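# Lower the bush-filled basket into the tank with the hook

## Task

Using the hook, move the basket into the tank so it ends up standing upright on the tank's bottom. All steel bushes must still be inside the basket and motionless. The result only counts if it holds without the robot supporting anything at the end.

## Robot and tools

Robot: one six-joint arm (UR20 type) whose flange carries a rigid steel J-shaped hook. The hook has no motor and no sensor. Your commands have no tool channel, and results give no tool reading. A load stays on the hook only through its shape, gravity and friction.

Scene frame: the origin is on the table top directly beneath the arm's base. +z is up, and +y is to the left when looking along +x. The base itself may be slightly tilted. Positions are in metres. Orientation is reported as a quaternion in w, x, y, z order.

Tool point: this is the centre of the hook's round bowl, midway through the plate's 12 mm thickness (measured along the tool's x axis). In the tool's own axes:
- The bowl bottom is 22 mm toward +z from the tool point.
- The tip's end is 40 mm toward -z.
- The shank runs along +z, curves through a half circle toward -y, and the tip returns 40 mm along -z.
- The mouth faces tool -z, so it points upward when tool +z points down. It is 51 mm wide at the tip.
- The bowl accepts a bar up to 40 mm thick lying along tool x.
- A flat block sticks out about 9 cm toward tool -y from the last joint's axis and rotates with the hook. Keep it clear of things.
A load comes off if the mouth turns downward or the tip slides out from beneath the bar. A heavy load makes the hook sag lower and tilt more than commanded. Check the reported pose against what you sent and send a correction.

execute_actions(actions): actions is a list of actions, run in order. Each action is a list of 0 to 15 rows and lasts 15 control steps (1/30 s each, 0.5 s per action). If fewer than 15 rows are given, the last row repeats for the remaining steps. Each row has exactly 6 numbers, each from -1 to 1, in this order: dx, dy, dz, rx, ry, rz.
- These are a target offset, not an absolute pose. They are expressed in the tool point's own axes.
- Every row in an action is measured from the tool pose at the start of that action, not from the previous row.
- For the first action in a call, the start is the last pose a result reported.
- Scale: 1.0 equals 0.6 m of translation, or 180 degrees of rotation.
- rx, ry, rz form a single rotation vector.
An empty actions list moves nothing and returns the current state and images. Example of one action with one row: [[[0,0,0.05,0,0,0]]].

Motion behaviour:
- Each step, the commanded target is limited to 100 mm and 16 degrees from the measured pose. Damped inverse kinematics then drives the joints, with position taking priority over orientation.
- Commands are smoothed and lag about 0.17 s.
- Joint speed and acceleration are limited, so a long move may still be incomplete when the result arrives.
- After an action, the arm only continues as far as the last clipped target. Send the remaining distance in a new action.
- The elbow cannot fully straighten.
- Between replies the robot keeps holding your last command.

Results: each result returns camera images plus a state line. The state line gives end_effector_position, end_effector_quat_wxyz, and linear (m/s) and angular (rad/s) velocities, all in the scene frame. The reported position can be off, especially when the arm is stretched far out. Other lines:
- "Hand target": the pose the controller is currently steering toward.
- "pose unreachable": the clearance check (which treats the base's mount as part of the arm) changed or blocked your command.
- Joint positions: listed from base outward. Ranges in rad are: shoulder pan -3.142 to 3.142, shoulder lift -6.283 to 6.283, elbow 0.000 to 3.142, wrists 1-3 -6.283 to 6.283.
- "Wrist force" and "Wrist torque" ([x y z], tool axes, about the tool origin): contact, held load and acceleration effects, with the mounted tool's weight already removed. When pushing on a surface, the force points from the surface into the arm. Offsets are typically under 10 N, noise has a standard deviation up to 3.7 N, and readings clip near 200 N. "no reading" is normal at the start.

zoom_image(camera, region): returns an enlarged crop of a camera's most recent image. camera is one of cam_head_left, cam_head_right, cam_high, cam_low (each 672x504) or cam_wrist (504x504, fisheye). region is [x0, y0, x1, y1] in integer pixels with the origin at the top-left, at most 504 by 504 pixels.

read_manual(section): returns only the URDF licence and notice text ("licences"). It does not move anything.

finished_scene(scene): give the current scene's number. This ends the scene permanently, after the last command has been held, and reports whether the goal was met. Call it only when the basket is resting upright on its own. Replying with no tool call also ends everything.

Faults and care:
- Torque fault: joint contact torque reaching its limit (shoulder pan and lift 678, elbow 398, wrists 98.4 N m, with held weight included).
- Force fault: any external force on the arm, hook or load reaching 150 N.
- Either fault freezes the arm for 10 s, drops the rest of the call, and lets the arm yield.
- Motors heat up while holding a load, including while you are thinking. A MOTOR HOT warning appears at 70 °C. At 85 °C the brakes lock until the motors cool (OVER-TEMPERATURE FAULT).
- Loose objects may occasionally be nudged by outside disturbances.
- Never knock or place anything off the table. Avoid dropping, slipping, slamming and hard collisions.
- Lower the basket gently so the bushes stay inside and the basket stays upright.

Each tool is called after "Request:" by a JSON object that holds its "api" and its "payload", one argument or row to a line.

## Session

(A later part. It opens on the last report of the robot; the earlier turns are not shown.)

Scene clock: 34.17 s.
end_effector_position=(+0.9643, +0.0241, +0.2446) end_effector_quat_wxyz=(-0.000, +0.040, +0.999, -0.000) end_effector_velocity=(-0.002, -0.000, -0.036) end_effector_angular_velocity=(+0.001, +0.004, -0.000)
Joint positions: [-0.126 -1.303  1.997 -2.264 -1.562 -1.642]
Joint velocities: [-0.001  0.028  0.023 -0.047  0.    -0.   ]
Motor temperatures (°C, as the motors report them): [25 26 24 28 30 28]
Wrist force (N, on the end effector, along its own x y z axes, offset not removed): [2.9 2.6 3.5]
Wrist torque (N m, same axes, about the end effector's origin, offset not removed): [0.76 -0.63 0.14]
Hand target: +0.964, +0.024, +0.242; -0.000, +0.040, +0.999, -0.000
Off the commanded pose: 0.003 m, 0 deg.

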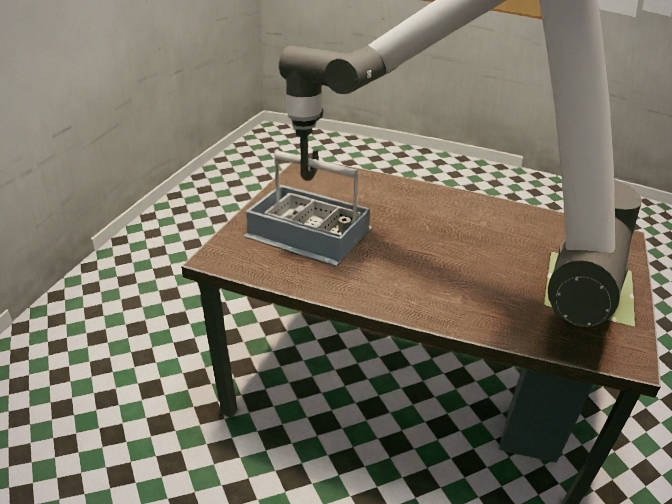

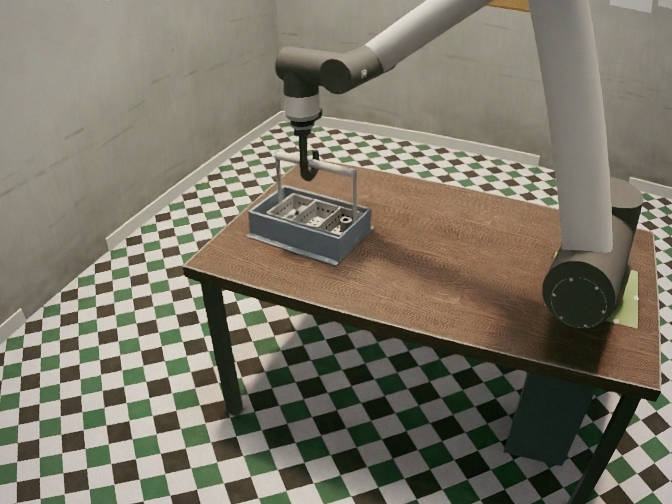

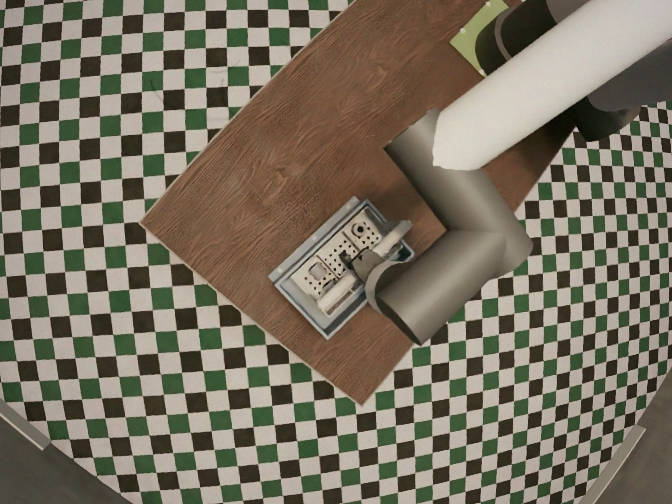

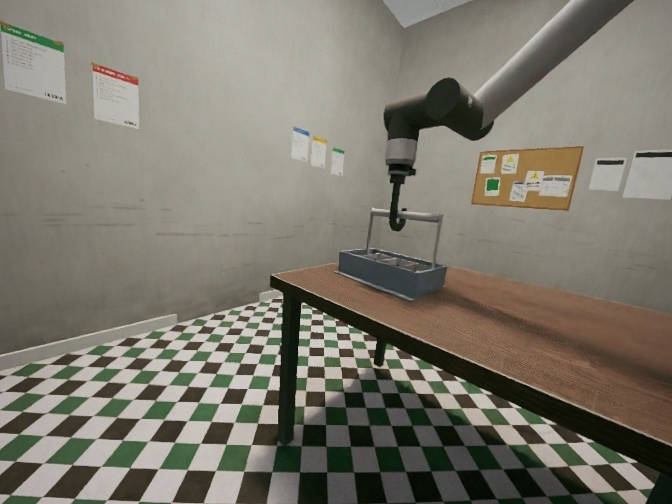

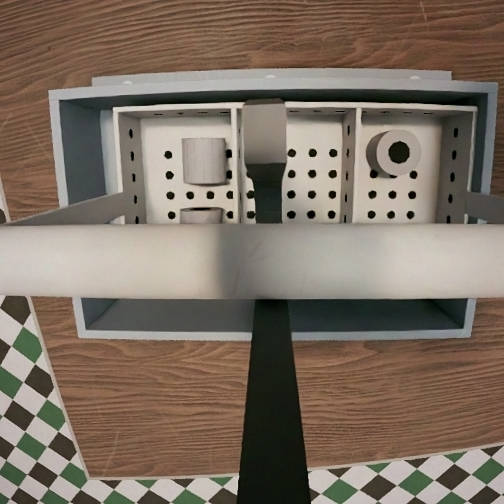

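Request:
{"api": "execute_actions", "payload": {
  "actions": []
}}

Request:
{"api": "zoom_image", "payload": {
  "camera": "cam_low",
  "region": [330, 160, 470, 300]
}}

Scene clock: 34.33 s.
end_effector_position=(+0.9643, +0.0241, +0.2419) end_effector_quat_wxyz=(-0.000, +0.040, +0.999, -0.000) end_effector_velocity=(+0.000, +0.000, -0.004) end_effector_angular_velocity=(+0.000, -0.001, +0.000)
Joint positions: [-0.126 -1.301  1.999 -2.268 -1.562 -1.642]
Joint velocities: [ 0.     0.003  0.003 -0.007  0.    -0.   ]
Motor temperatures (°C, as the motors report them): [25 26 24 28 30 28]
Wrist force (N, on the end effector, along its own x y z axes, offset not removed): [4.4 1.7 1.6]
Wrist torque (N m, same axes, about the end effector's origin, offset not removed): [0.52 -0.91 0.11]
Hand target: +0.964, +0.024, +0.242; -0.000, +0.040, +0.999, -0.000
Off the commanded pose: 0.000 m, 0 deg.

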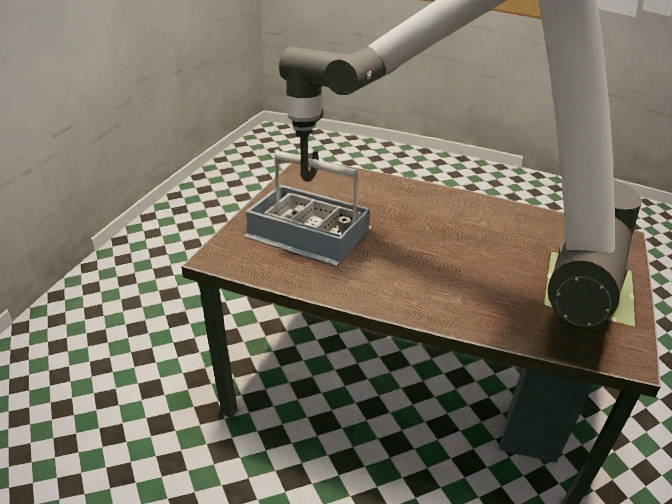

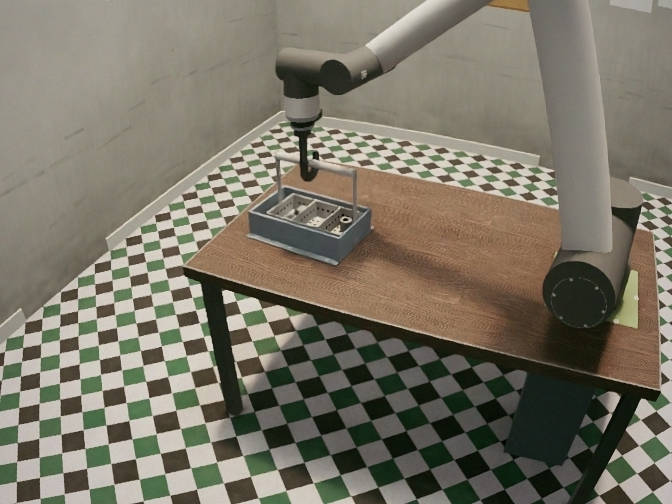

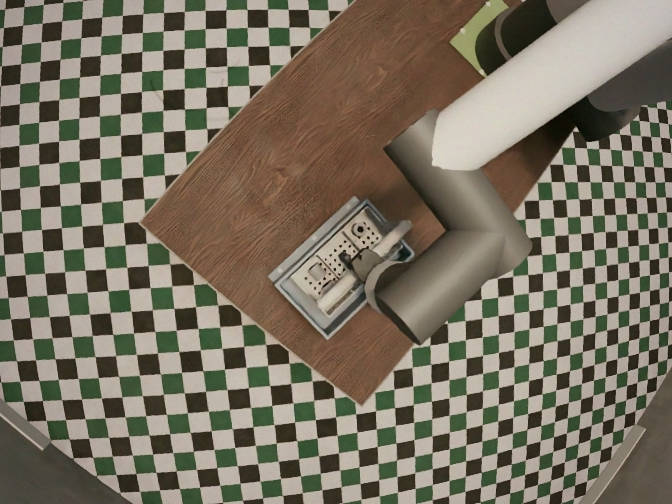

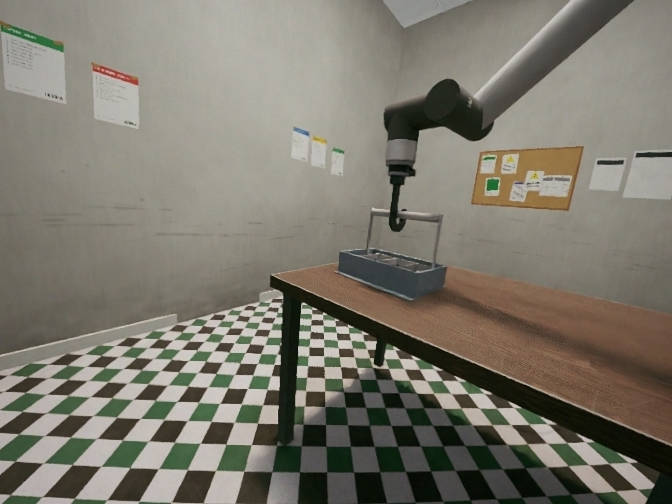

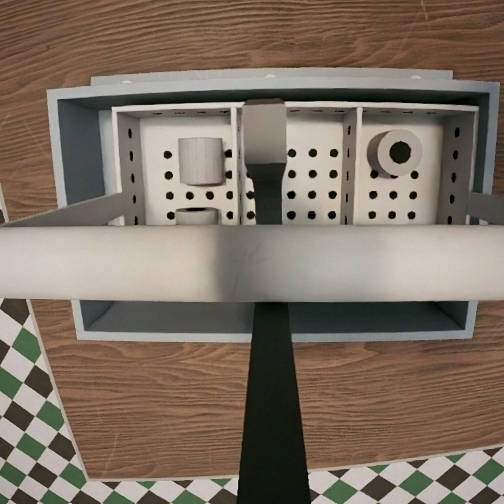

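Region (330, 160, 470, 300) of cam_low's 672x504 image, scaled by 3.600, with more detail than that image has.

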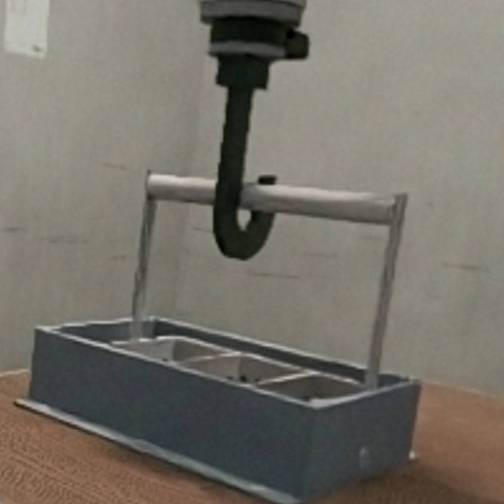

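Request:
{"api": "execute_actions", "payload": {
  "actions": [
    [[0,0.0001,0.0008,0,0,0],[0,0.0003,0.0032,0,0,0],[0,0.0006,0.0072,0,0,0],[0,0.0011,0.0128,0,0,0],[0,0.0018,0.02,0,0,0],[0,0.0026,0.0288,0,0,0],[0,0.0035,0.0392,0,0,0],[0,0.0045,0.0508,0,0,0],[0,0.0054,0.0612,0,0,0],[0,0.0062,0.07,0,0,0],[0,0.0069,0.0772,0,0,0],[0,0.0074,0.0828,0,0,0],[0,0.0077,0.0868,0,0,0],[0,0.0079,0.0892,0,0,0],[0,0.008,0.09,0,0,0]]
  ]
}}

Scene clock: 35.47 s.
end_effector_position=(+0.9642, +0.0281, +0.1957) end_effector_quat_wxyz=(-0.000, +0.040, +0.999, -0.000) end_effector_velocity=(+0.005, +0.005, -0.087) end_effector_angular_velocity=(+0.000, -0.005, -0.003)
Joint positions: [-0.122 -1.261  2.026 -2.334 -1.562 -1.637]
Joint velocities: [ 0.007  0.082  0.044 -0.131  0.001  0.01 ]
Motor temperatures (°C, as the motors report them): [25 26 24 28 30 28]
Wrist force (N, on the end effector, along its own x y z axes, offset not removed): [4.6 4.3 5.8]
Wrist torque (N m, same axes, about the end effector's origin, offset not removed): [1.30 -1.01 0.10]
Hand target: +0.965, +0.029, +0.188; -0.000, +0.040, +0.999, -0.000
Off the commanded pose: 0.008 m, 0 deg.

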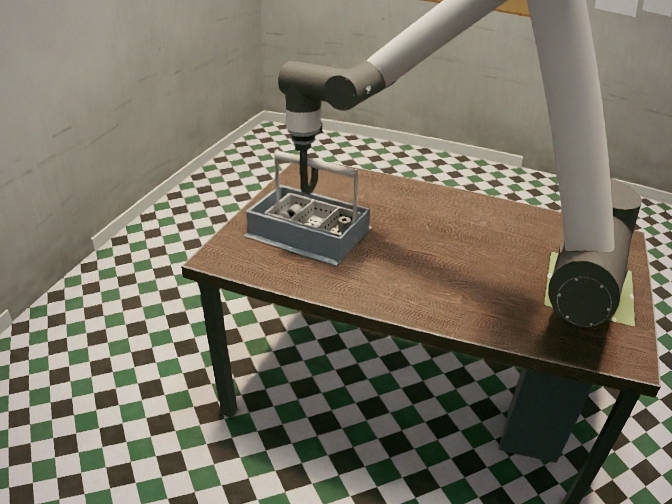

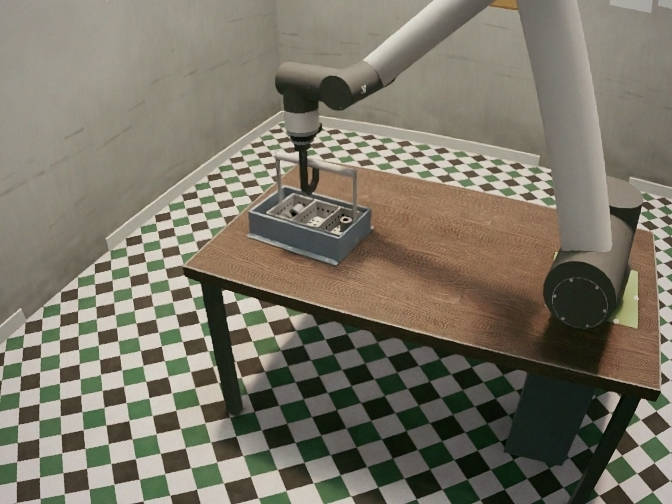

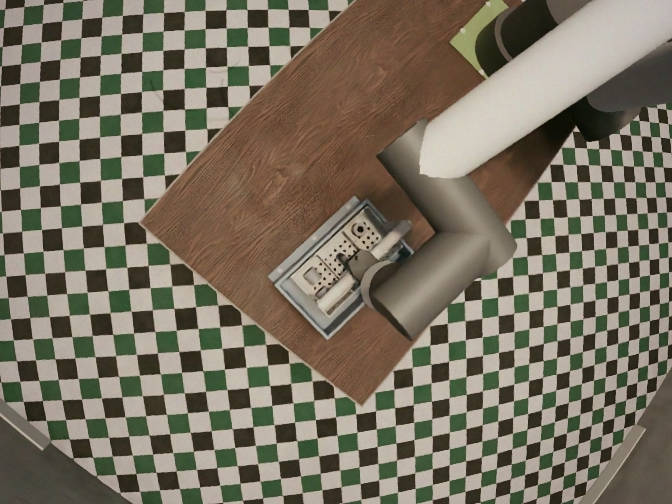

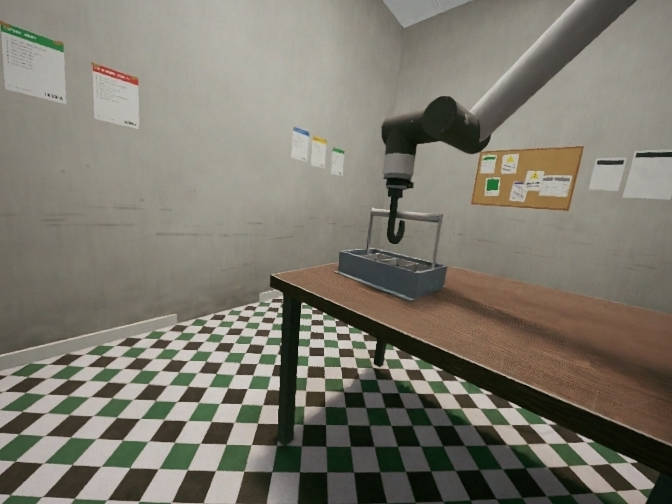

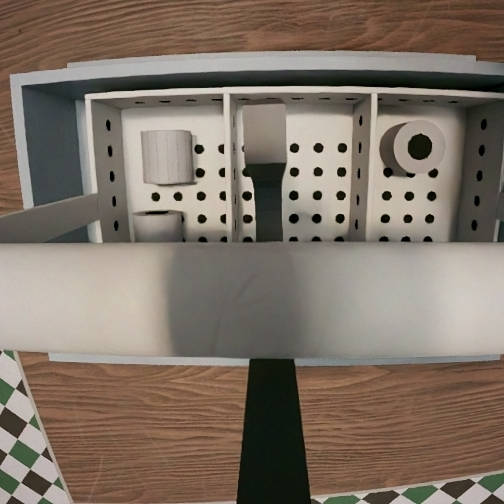

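Request:
{"api": "execute_actions", "payload": {
  "actions": []
}}

Request:
{"api": "zoom_image", "payload": {
  "camera": "cam_low",
  "region": [330, 160, 470, 300]
}}

Scene clock: 35.63 s.
end_effector_position=(+0.9645, +0.0287, +0.1889) end_effector_quat_wxyz=(-0.000, +0.040, +0.999, -0.000) end_effector_velocity=(-0.000, +0.002, -0.014) end_effector_angular_velocity=(+0.001, +0.002, +0.001)
Joint positions: [-0.121 -1.255  2.029 -2.345 -1.562 -1.636]
Joint velocities: [ 0.002  0.012  0.007 -0.017  0.001  0.001]
Motor temperatures (°C, as the motors report them): [25 26 24 28 30 28]
Wrist force (N, on the end effector, along its own x y z axes, offset not removed): [4.5 3.8 5.6]
Wrist torque (N m, same axes, about the end effector's origin, offset not removed): [1.16 -0.93 0.09]
Hand target: +0.965, +0.029, +0.188; -0.000, +0.040, +0.999, -0.000
Off the commanded pose: 0.001 m, 0 deg.

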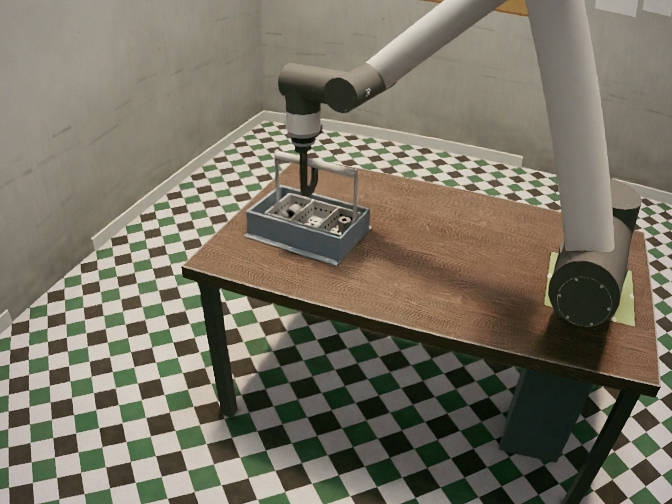

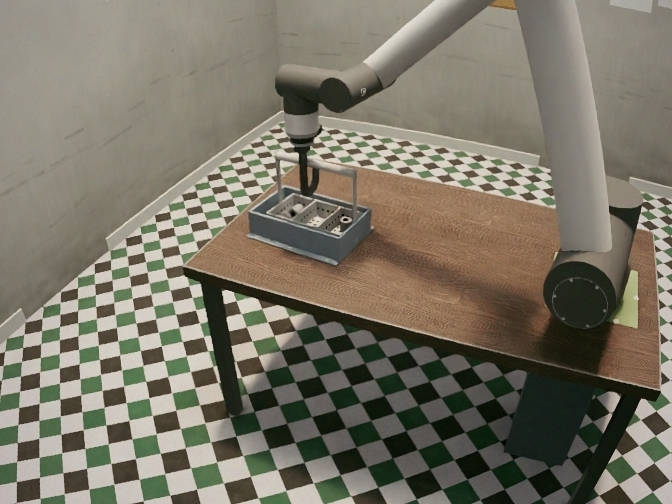

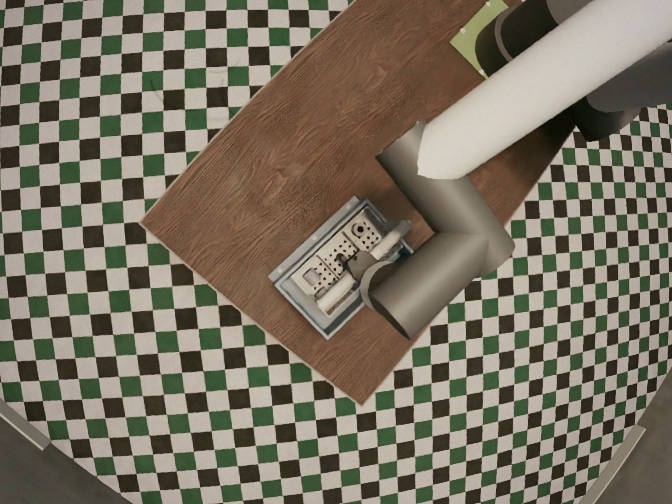

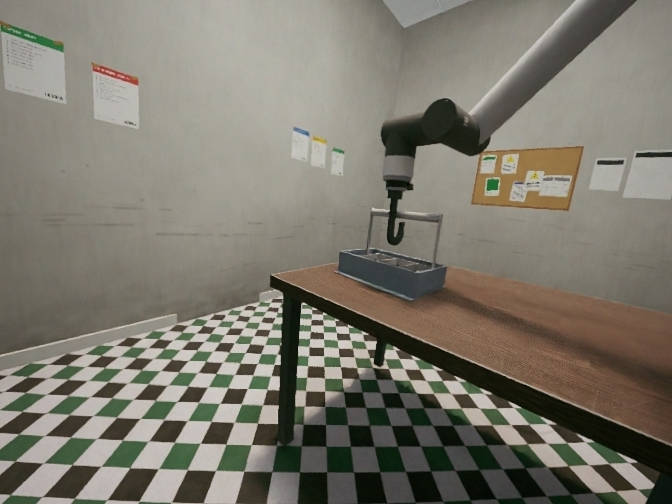

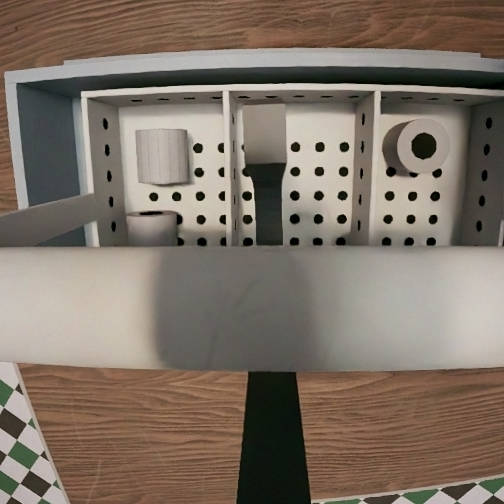

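Region (330, 160, 470, 300) of cam_low's 672x504 image, scaled by 3.600, with more detail than that image has.

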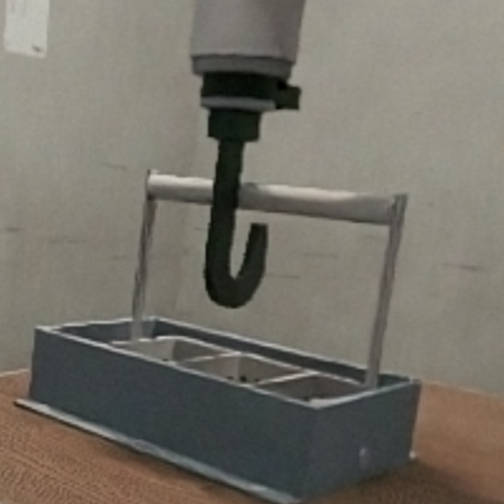

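Request:
{"api": "execute_actions", "payload": {
  "actions": [
    [[0,0.0013,0,0,0,0],[0,0.0054,0,0,0,0],[0,0.012,0,0,0,0],[0,0.0213,0,0,0,0],[0,0.0333,0,0,0,0],[0,0.048,0,0,0,0],[0,0.0654,0,0,0,0],[0,0.0846,0,0,0,0],[0,0.102,0,0,0,0],[0,0.1167,0,0,0,0],[0,0.1287,0,0,0,0],[0,0.138,0,0,0,0],[0,0.1446,0,0,0,0],[0,0.1487,0,0,0,0],[0,0.15,0,0,0,0]]
  ]
}}

Scene clock: 36.27 s.
end_effector_position=(+0.9702, +0.1052, +0.1889) end_effector_quat_wxyz=(-0.000, +0.040, +0.999, -0.000) end_effector_velocity=(+0.013, +0.151, -0.001) end_effector_angular_velocity=(+0.000, +0.001, -0.000)
Joint positions: [-0.041 -1.243  2.01  -2.338 -1.562 -1.557]
Joint velocities: [ 0.158  0.033 -0.05   0.018  0.     0.158]
Motor temperatures (°C, as the motors report them): [25 26 24 28 30 28]
Wrist force (N, on the end effector, along its own x y z axes, offset not removed): [5.6 8.9 3.9]
Wrist torque (N m, same axes, about the end effector's origin, offset not removed): [1.92 -1.10 0.04]
Hand target: +0.972, +0.118, +0.189; -0.000, +0.040, +0.999, -0.000
Off the commanded pose: 0.013 m, 0 deg.

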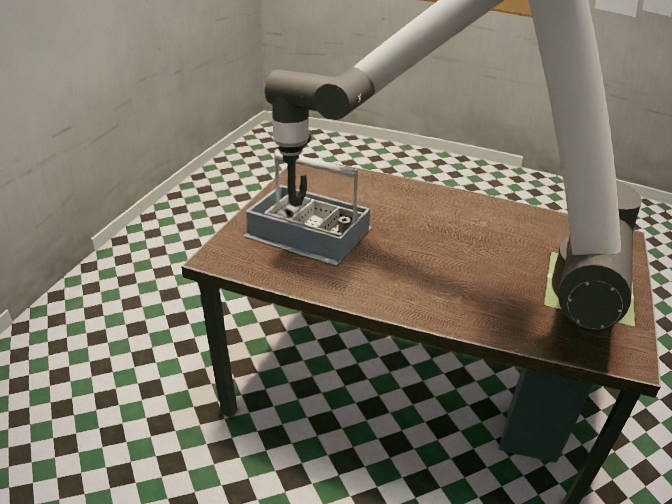

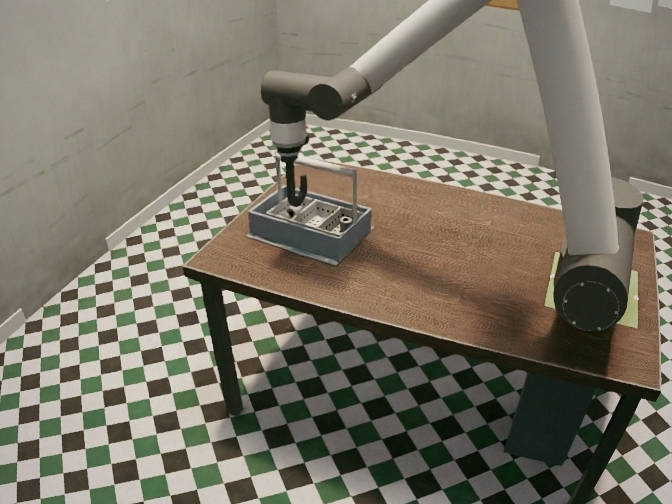

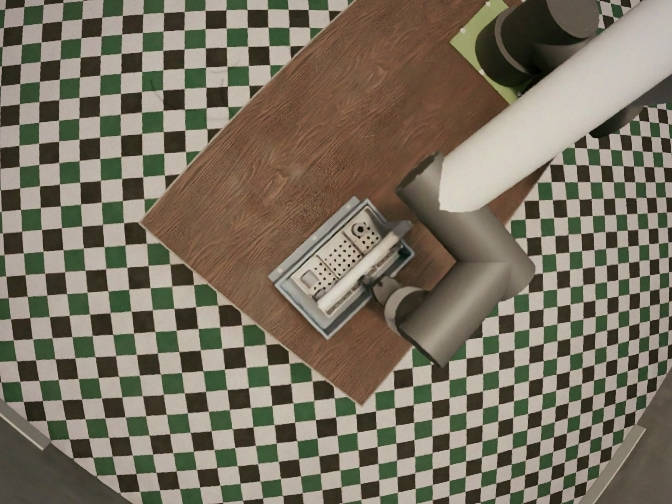

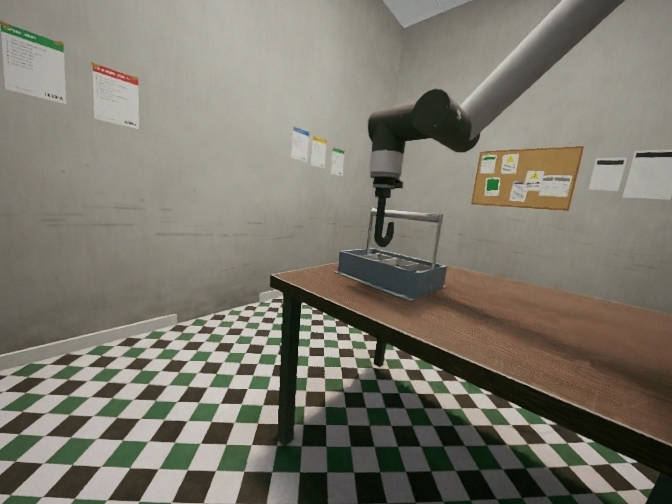

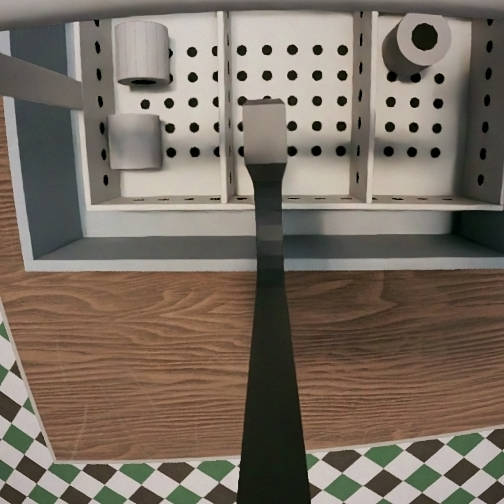

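Request:
{"api": "execute_actions", "payload": {
  "actions": []
}}

Scene clock: 36.37 s.
end_effector_position=(+0.9712, +0.1146, +0.1888) end_effector_quat_wxyz=(-0.000, +0.040, +0.999, -0.000) end_effector_velocity=(+0.005, +0.048, -0.001) end_effector_angular_velocity=(-0.001, +0.002, -0.001)
Joint positions: [-0.031 -1.24   2.006 -2.337 -1.562 -1.547]
Joint velocities: [ 0.051  0.012 -0.018  0.007 -0.001  0.052]
Motor temperatures (°C, as the motors report them): [25 26 24 28 30 28]
Wrist force (N, on the end effector, along its own x y z axes, offset not removed): [4.4 3.6 2.5]
Wrist torque (N m, same axes, about the end effector's origin, offset not removed): [0.80 -0.93 0.09]
Hand target: +0.972, +0.118, +0.189; -0.000, +0.040, +0.999, -0.000
Off the commanded pose: 0.004 m, 0 deg.

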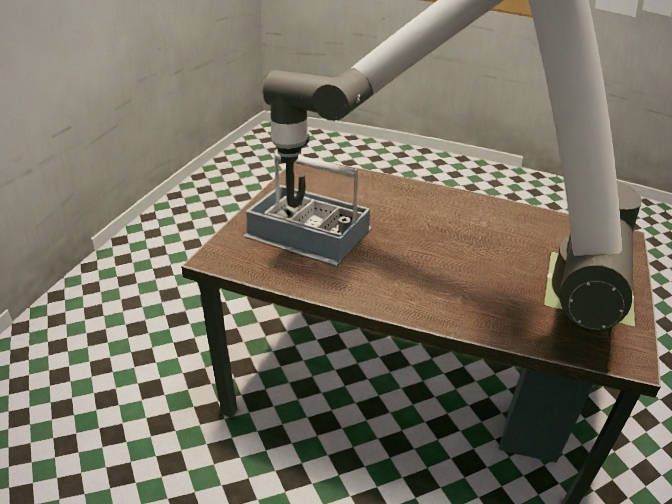

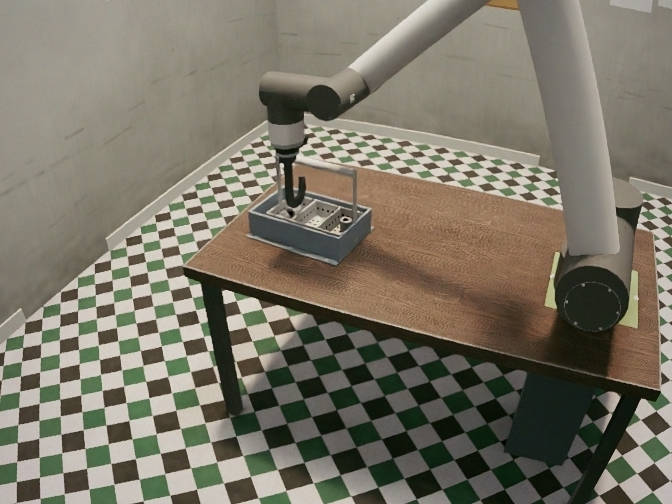

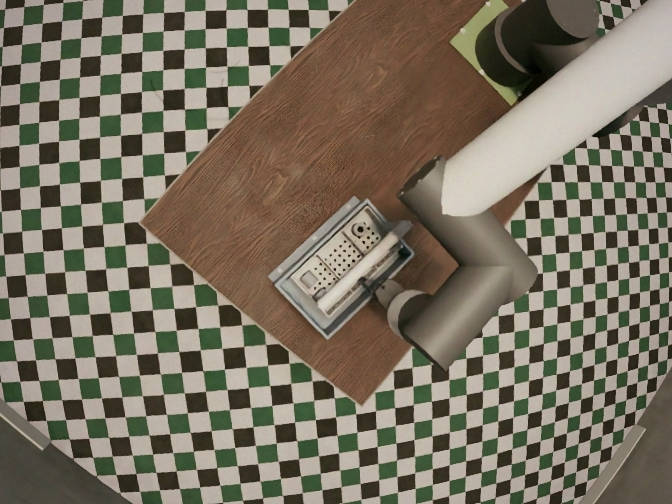

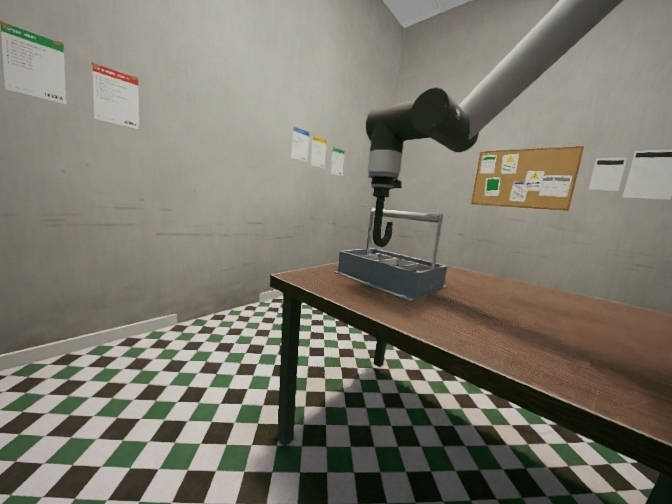

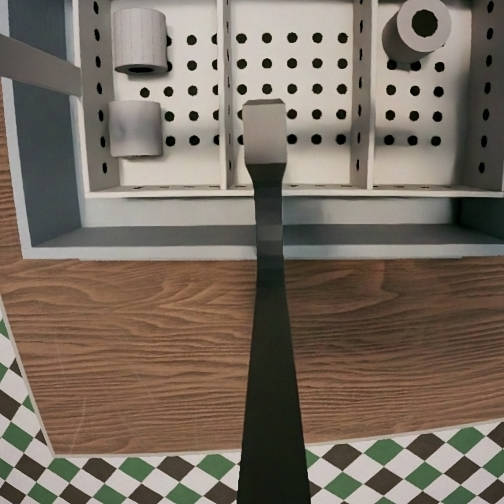

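Request:
{"api": "execute_actions", "payload": {
  "actions": []
}}

Request:
{"api": "zoom_image", "payload": {
  "camera": "cam_wrist",
  "region": [60, 0, 260, 200]
}}

Scene clock: 36.50 s.
end_effector_position=(+0.9715, +0.1176, +0.1888) end_effector_quat_wxyz=(-0.000, +0.040, +0.999, -0.000) end_effector_velocity=(+0.003, +0.007, +0.002) end_effector_angular_velocity=(-0.001, -0.004, -0.002)
Joint positions: [-0.028 -1.24   2.005 -2.336 -1.562 -1.543]
Joint velocities: [ 0.007  0.001 -0.005  0.    -0.     0.009]
Motor temperatures (°C, as the motors report them): [25 26 24 28 30 28]
Wrist force (N, on the end effector, along its own x y z axes, offset not removed): [1.6 0.4 4.5]
Wrist torque (N m, same axes, about the end effector's origin, offset not removed): [0.41 -0.39 0.24]
Hand target: +0.972, +0.118, +0.189; -0.000, +0.040, +0.999, -0.000
Off the commanded pose: 0.001 m, 0 deg.

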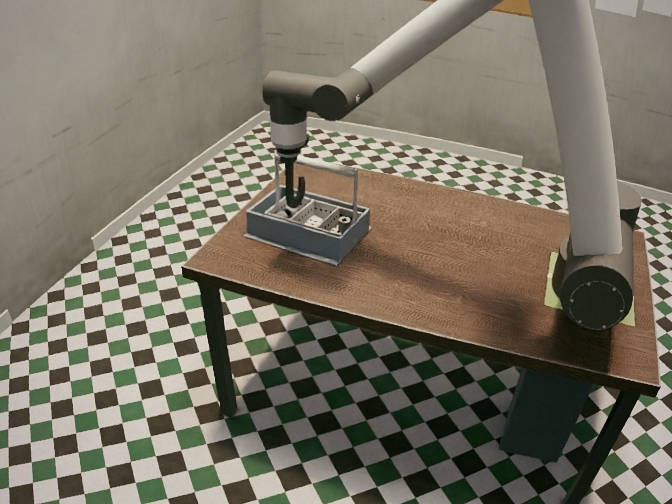

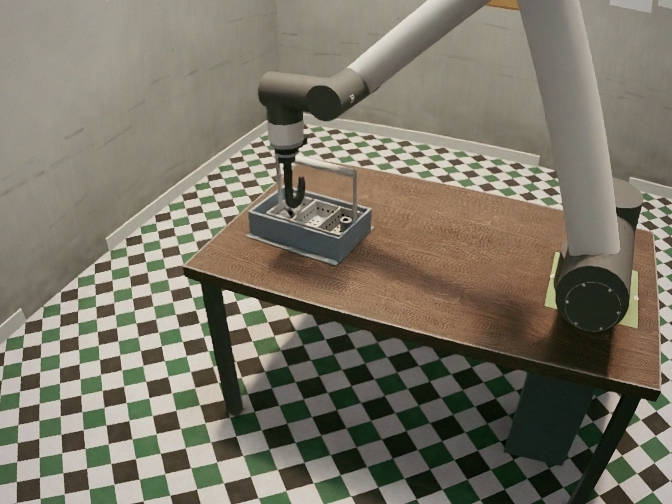

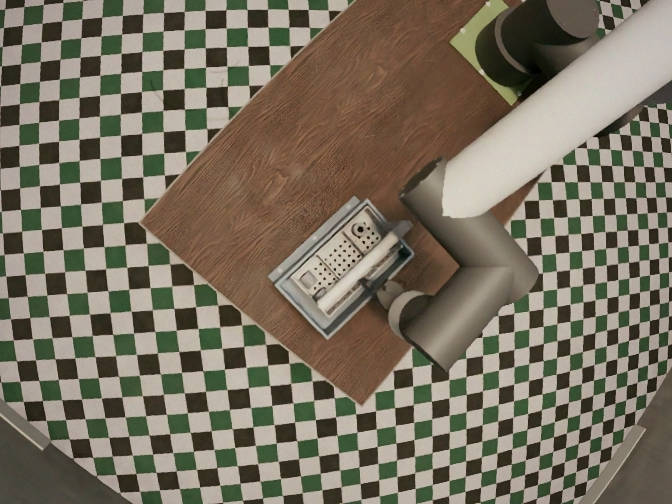

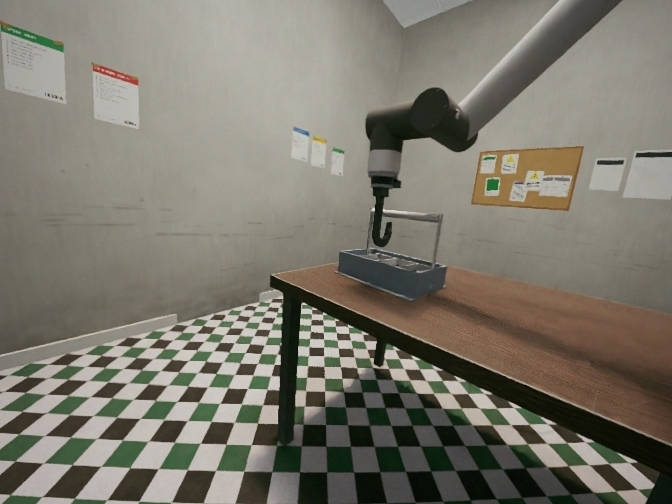

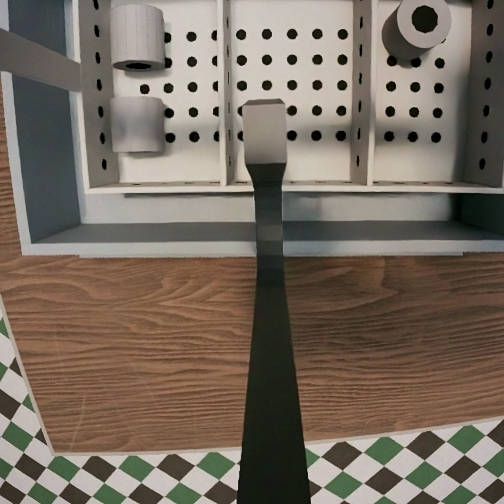

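Region (60, 0, 260, 200) of cam_wrist's 504x504 image, scaled by 2.520, with more detail than that image has.

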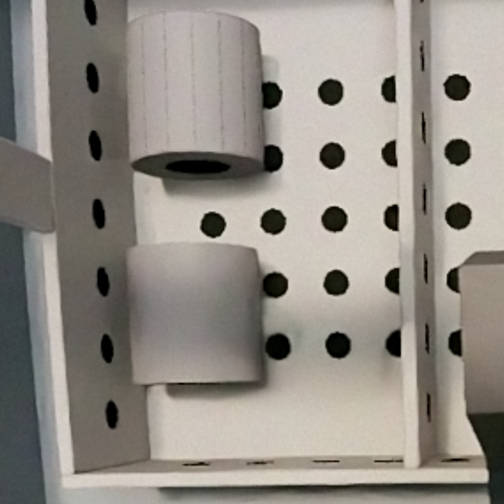

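Request:
{"api": "execute_actions", "payload": {
  "actions": []
}}

Request:
{"api": "zoom_image", "payload": {
  "camera": "cam_wrist",
  "region": [60, 0, 260, 200]
}}

Scene clock: 36.70 s.
end_effector_position=(+0.9716, +0.1181, +0.1888) end_effector_quat_wxyz=(-0.000, +0.040, +0.999, -0.000) end_effector_velocity=(-0.000, +0.000, +0.001) end_effector_angular_velocity=(-0.000, -0.001, -0.000)
Joint positions: [-0.027 -1.239  2.005 -2.336 -1.562 -1.543]
Joint velocities: [ 0.    -0.001  0.    -0.    -0.     0.001]
Motor temperatures (°C, as the motors report them): [25 26 24 28 30 28]
Wrist force (N, on the end effector, along its own x y z axes, offset not removed): [4.0 3.6 4.5]
Wrist torque (N m, same axes, about the end effector's origin, offset not removed): [1.15 -0.86 0.11]
Hand target: +0.972, +0.118, +0.189; -0.000, +0.040, +0.999, -0.000
Off the commanded pose: 0.000 m, 0 deg.

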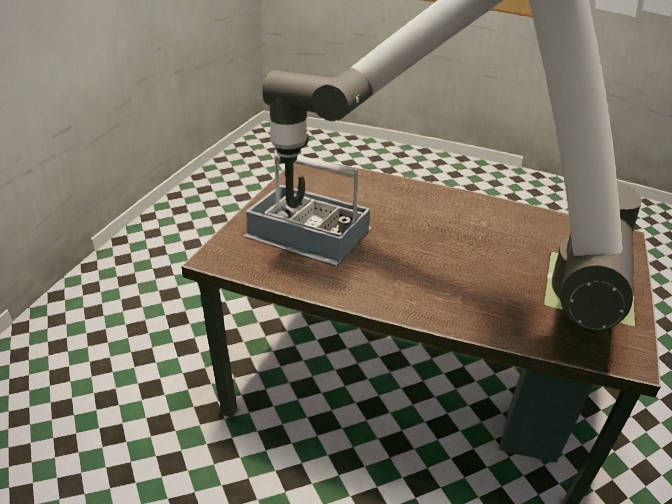

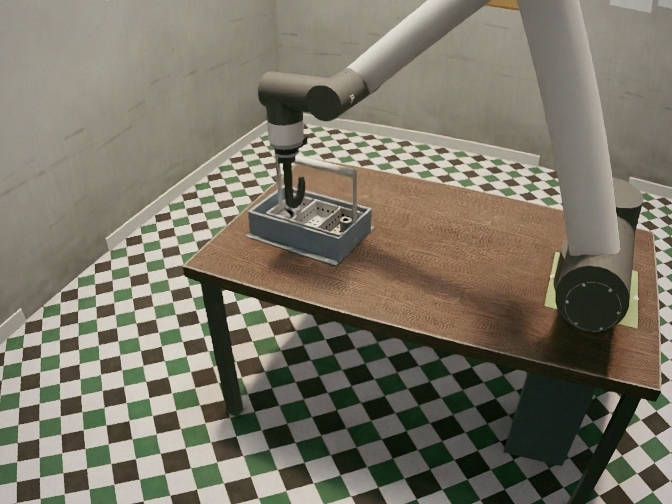

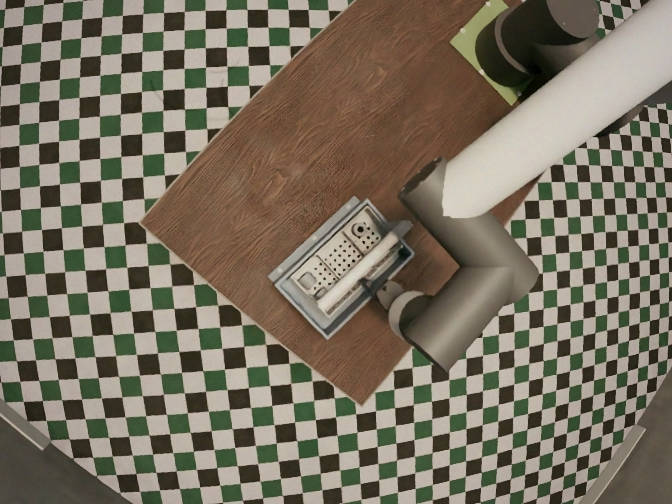

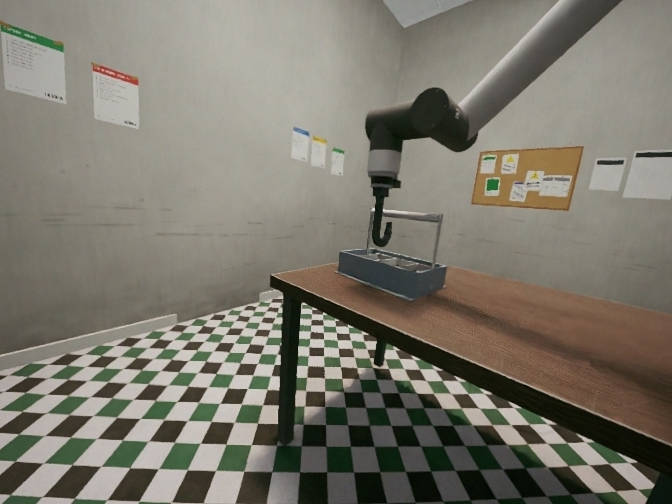

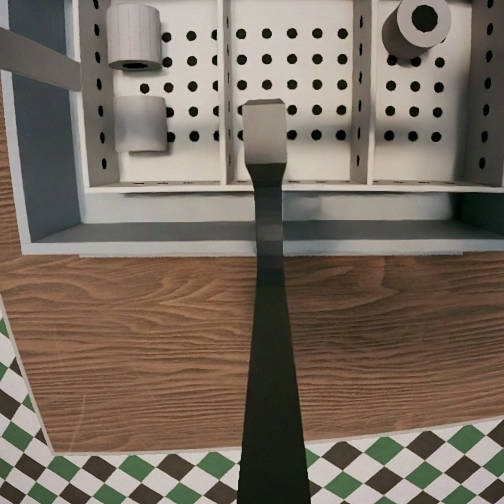

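Region (60, 0, 260, 200) of cam_wrist's 504x504 image, scaled by 2.520, with more detail than that image has.

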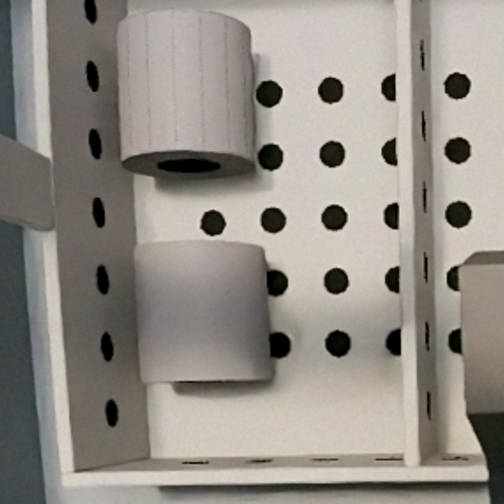

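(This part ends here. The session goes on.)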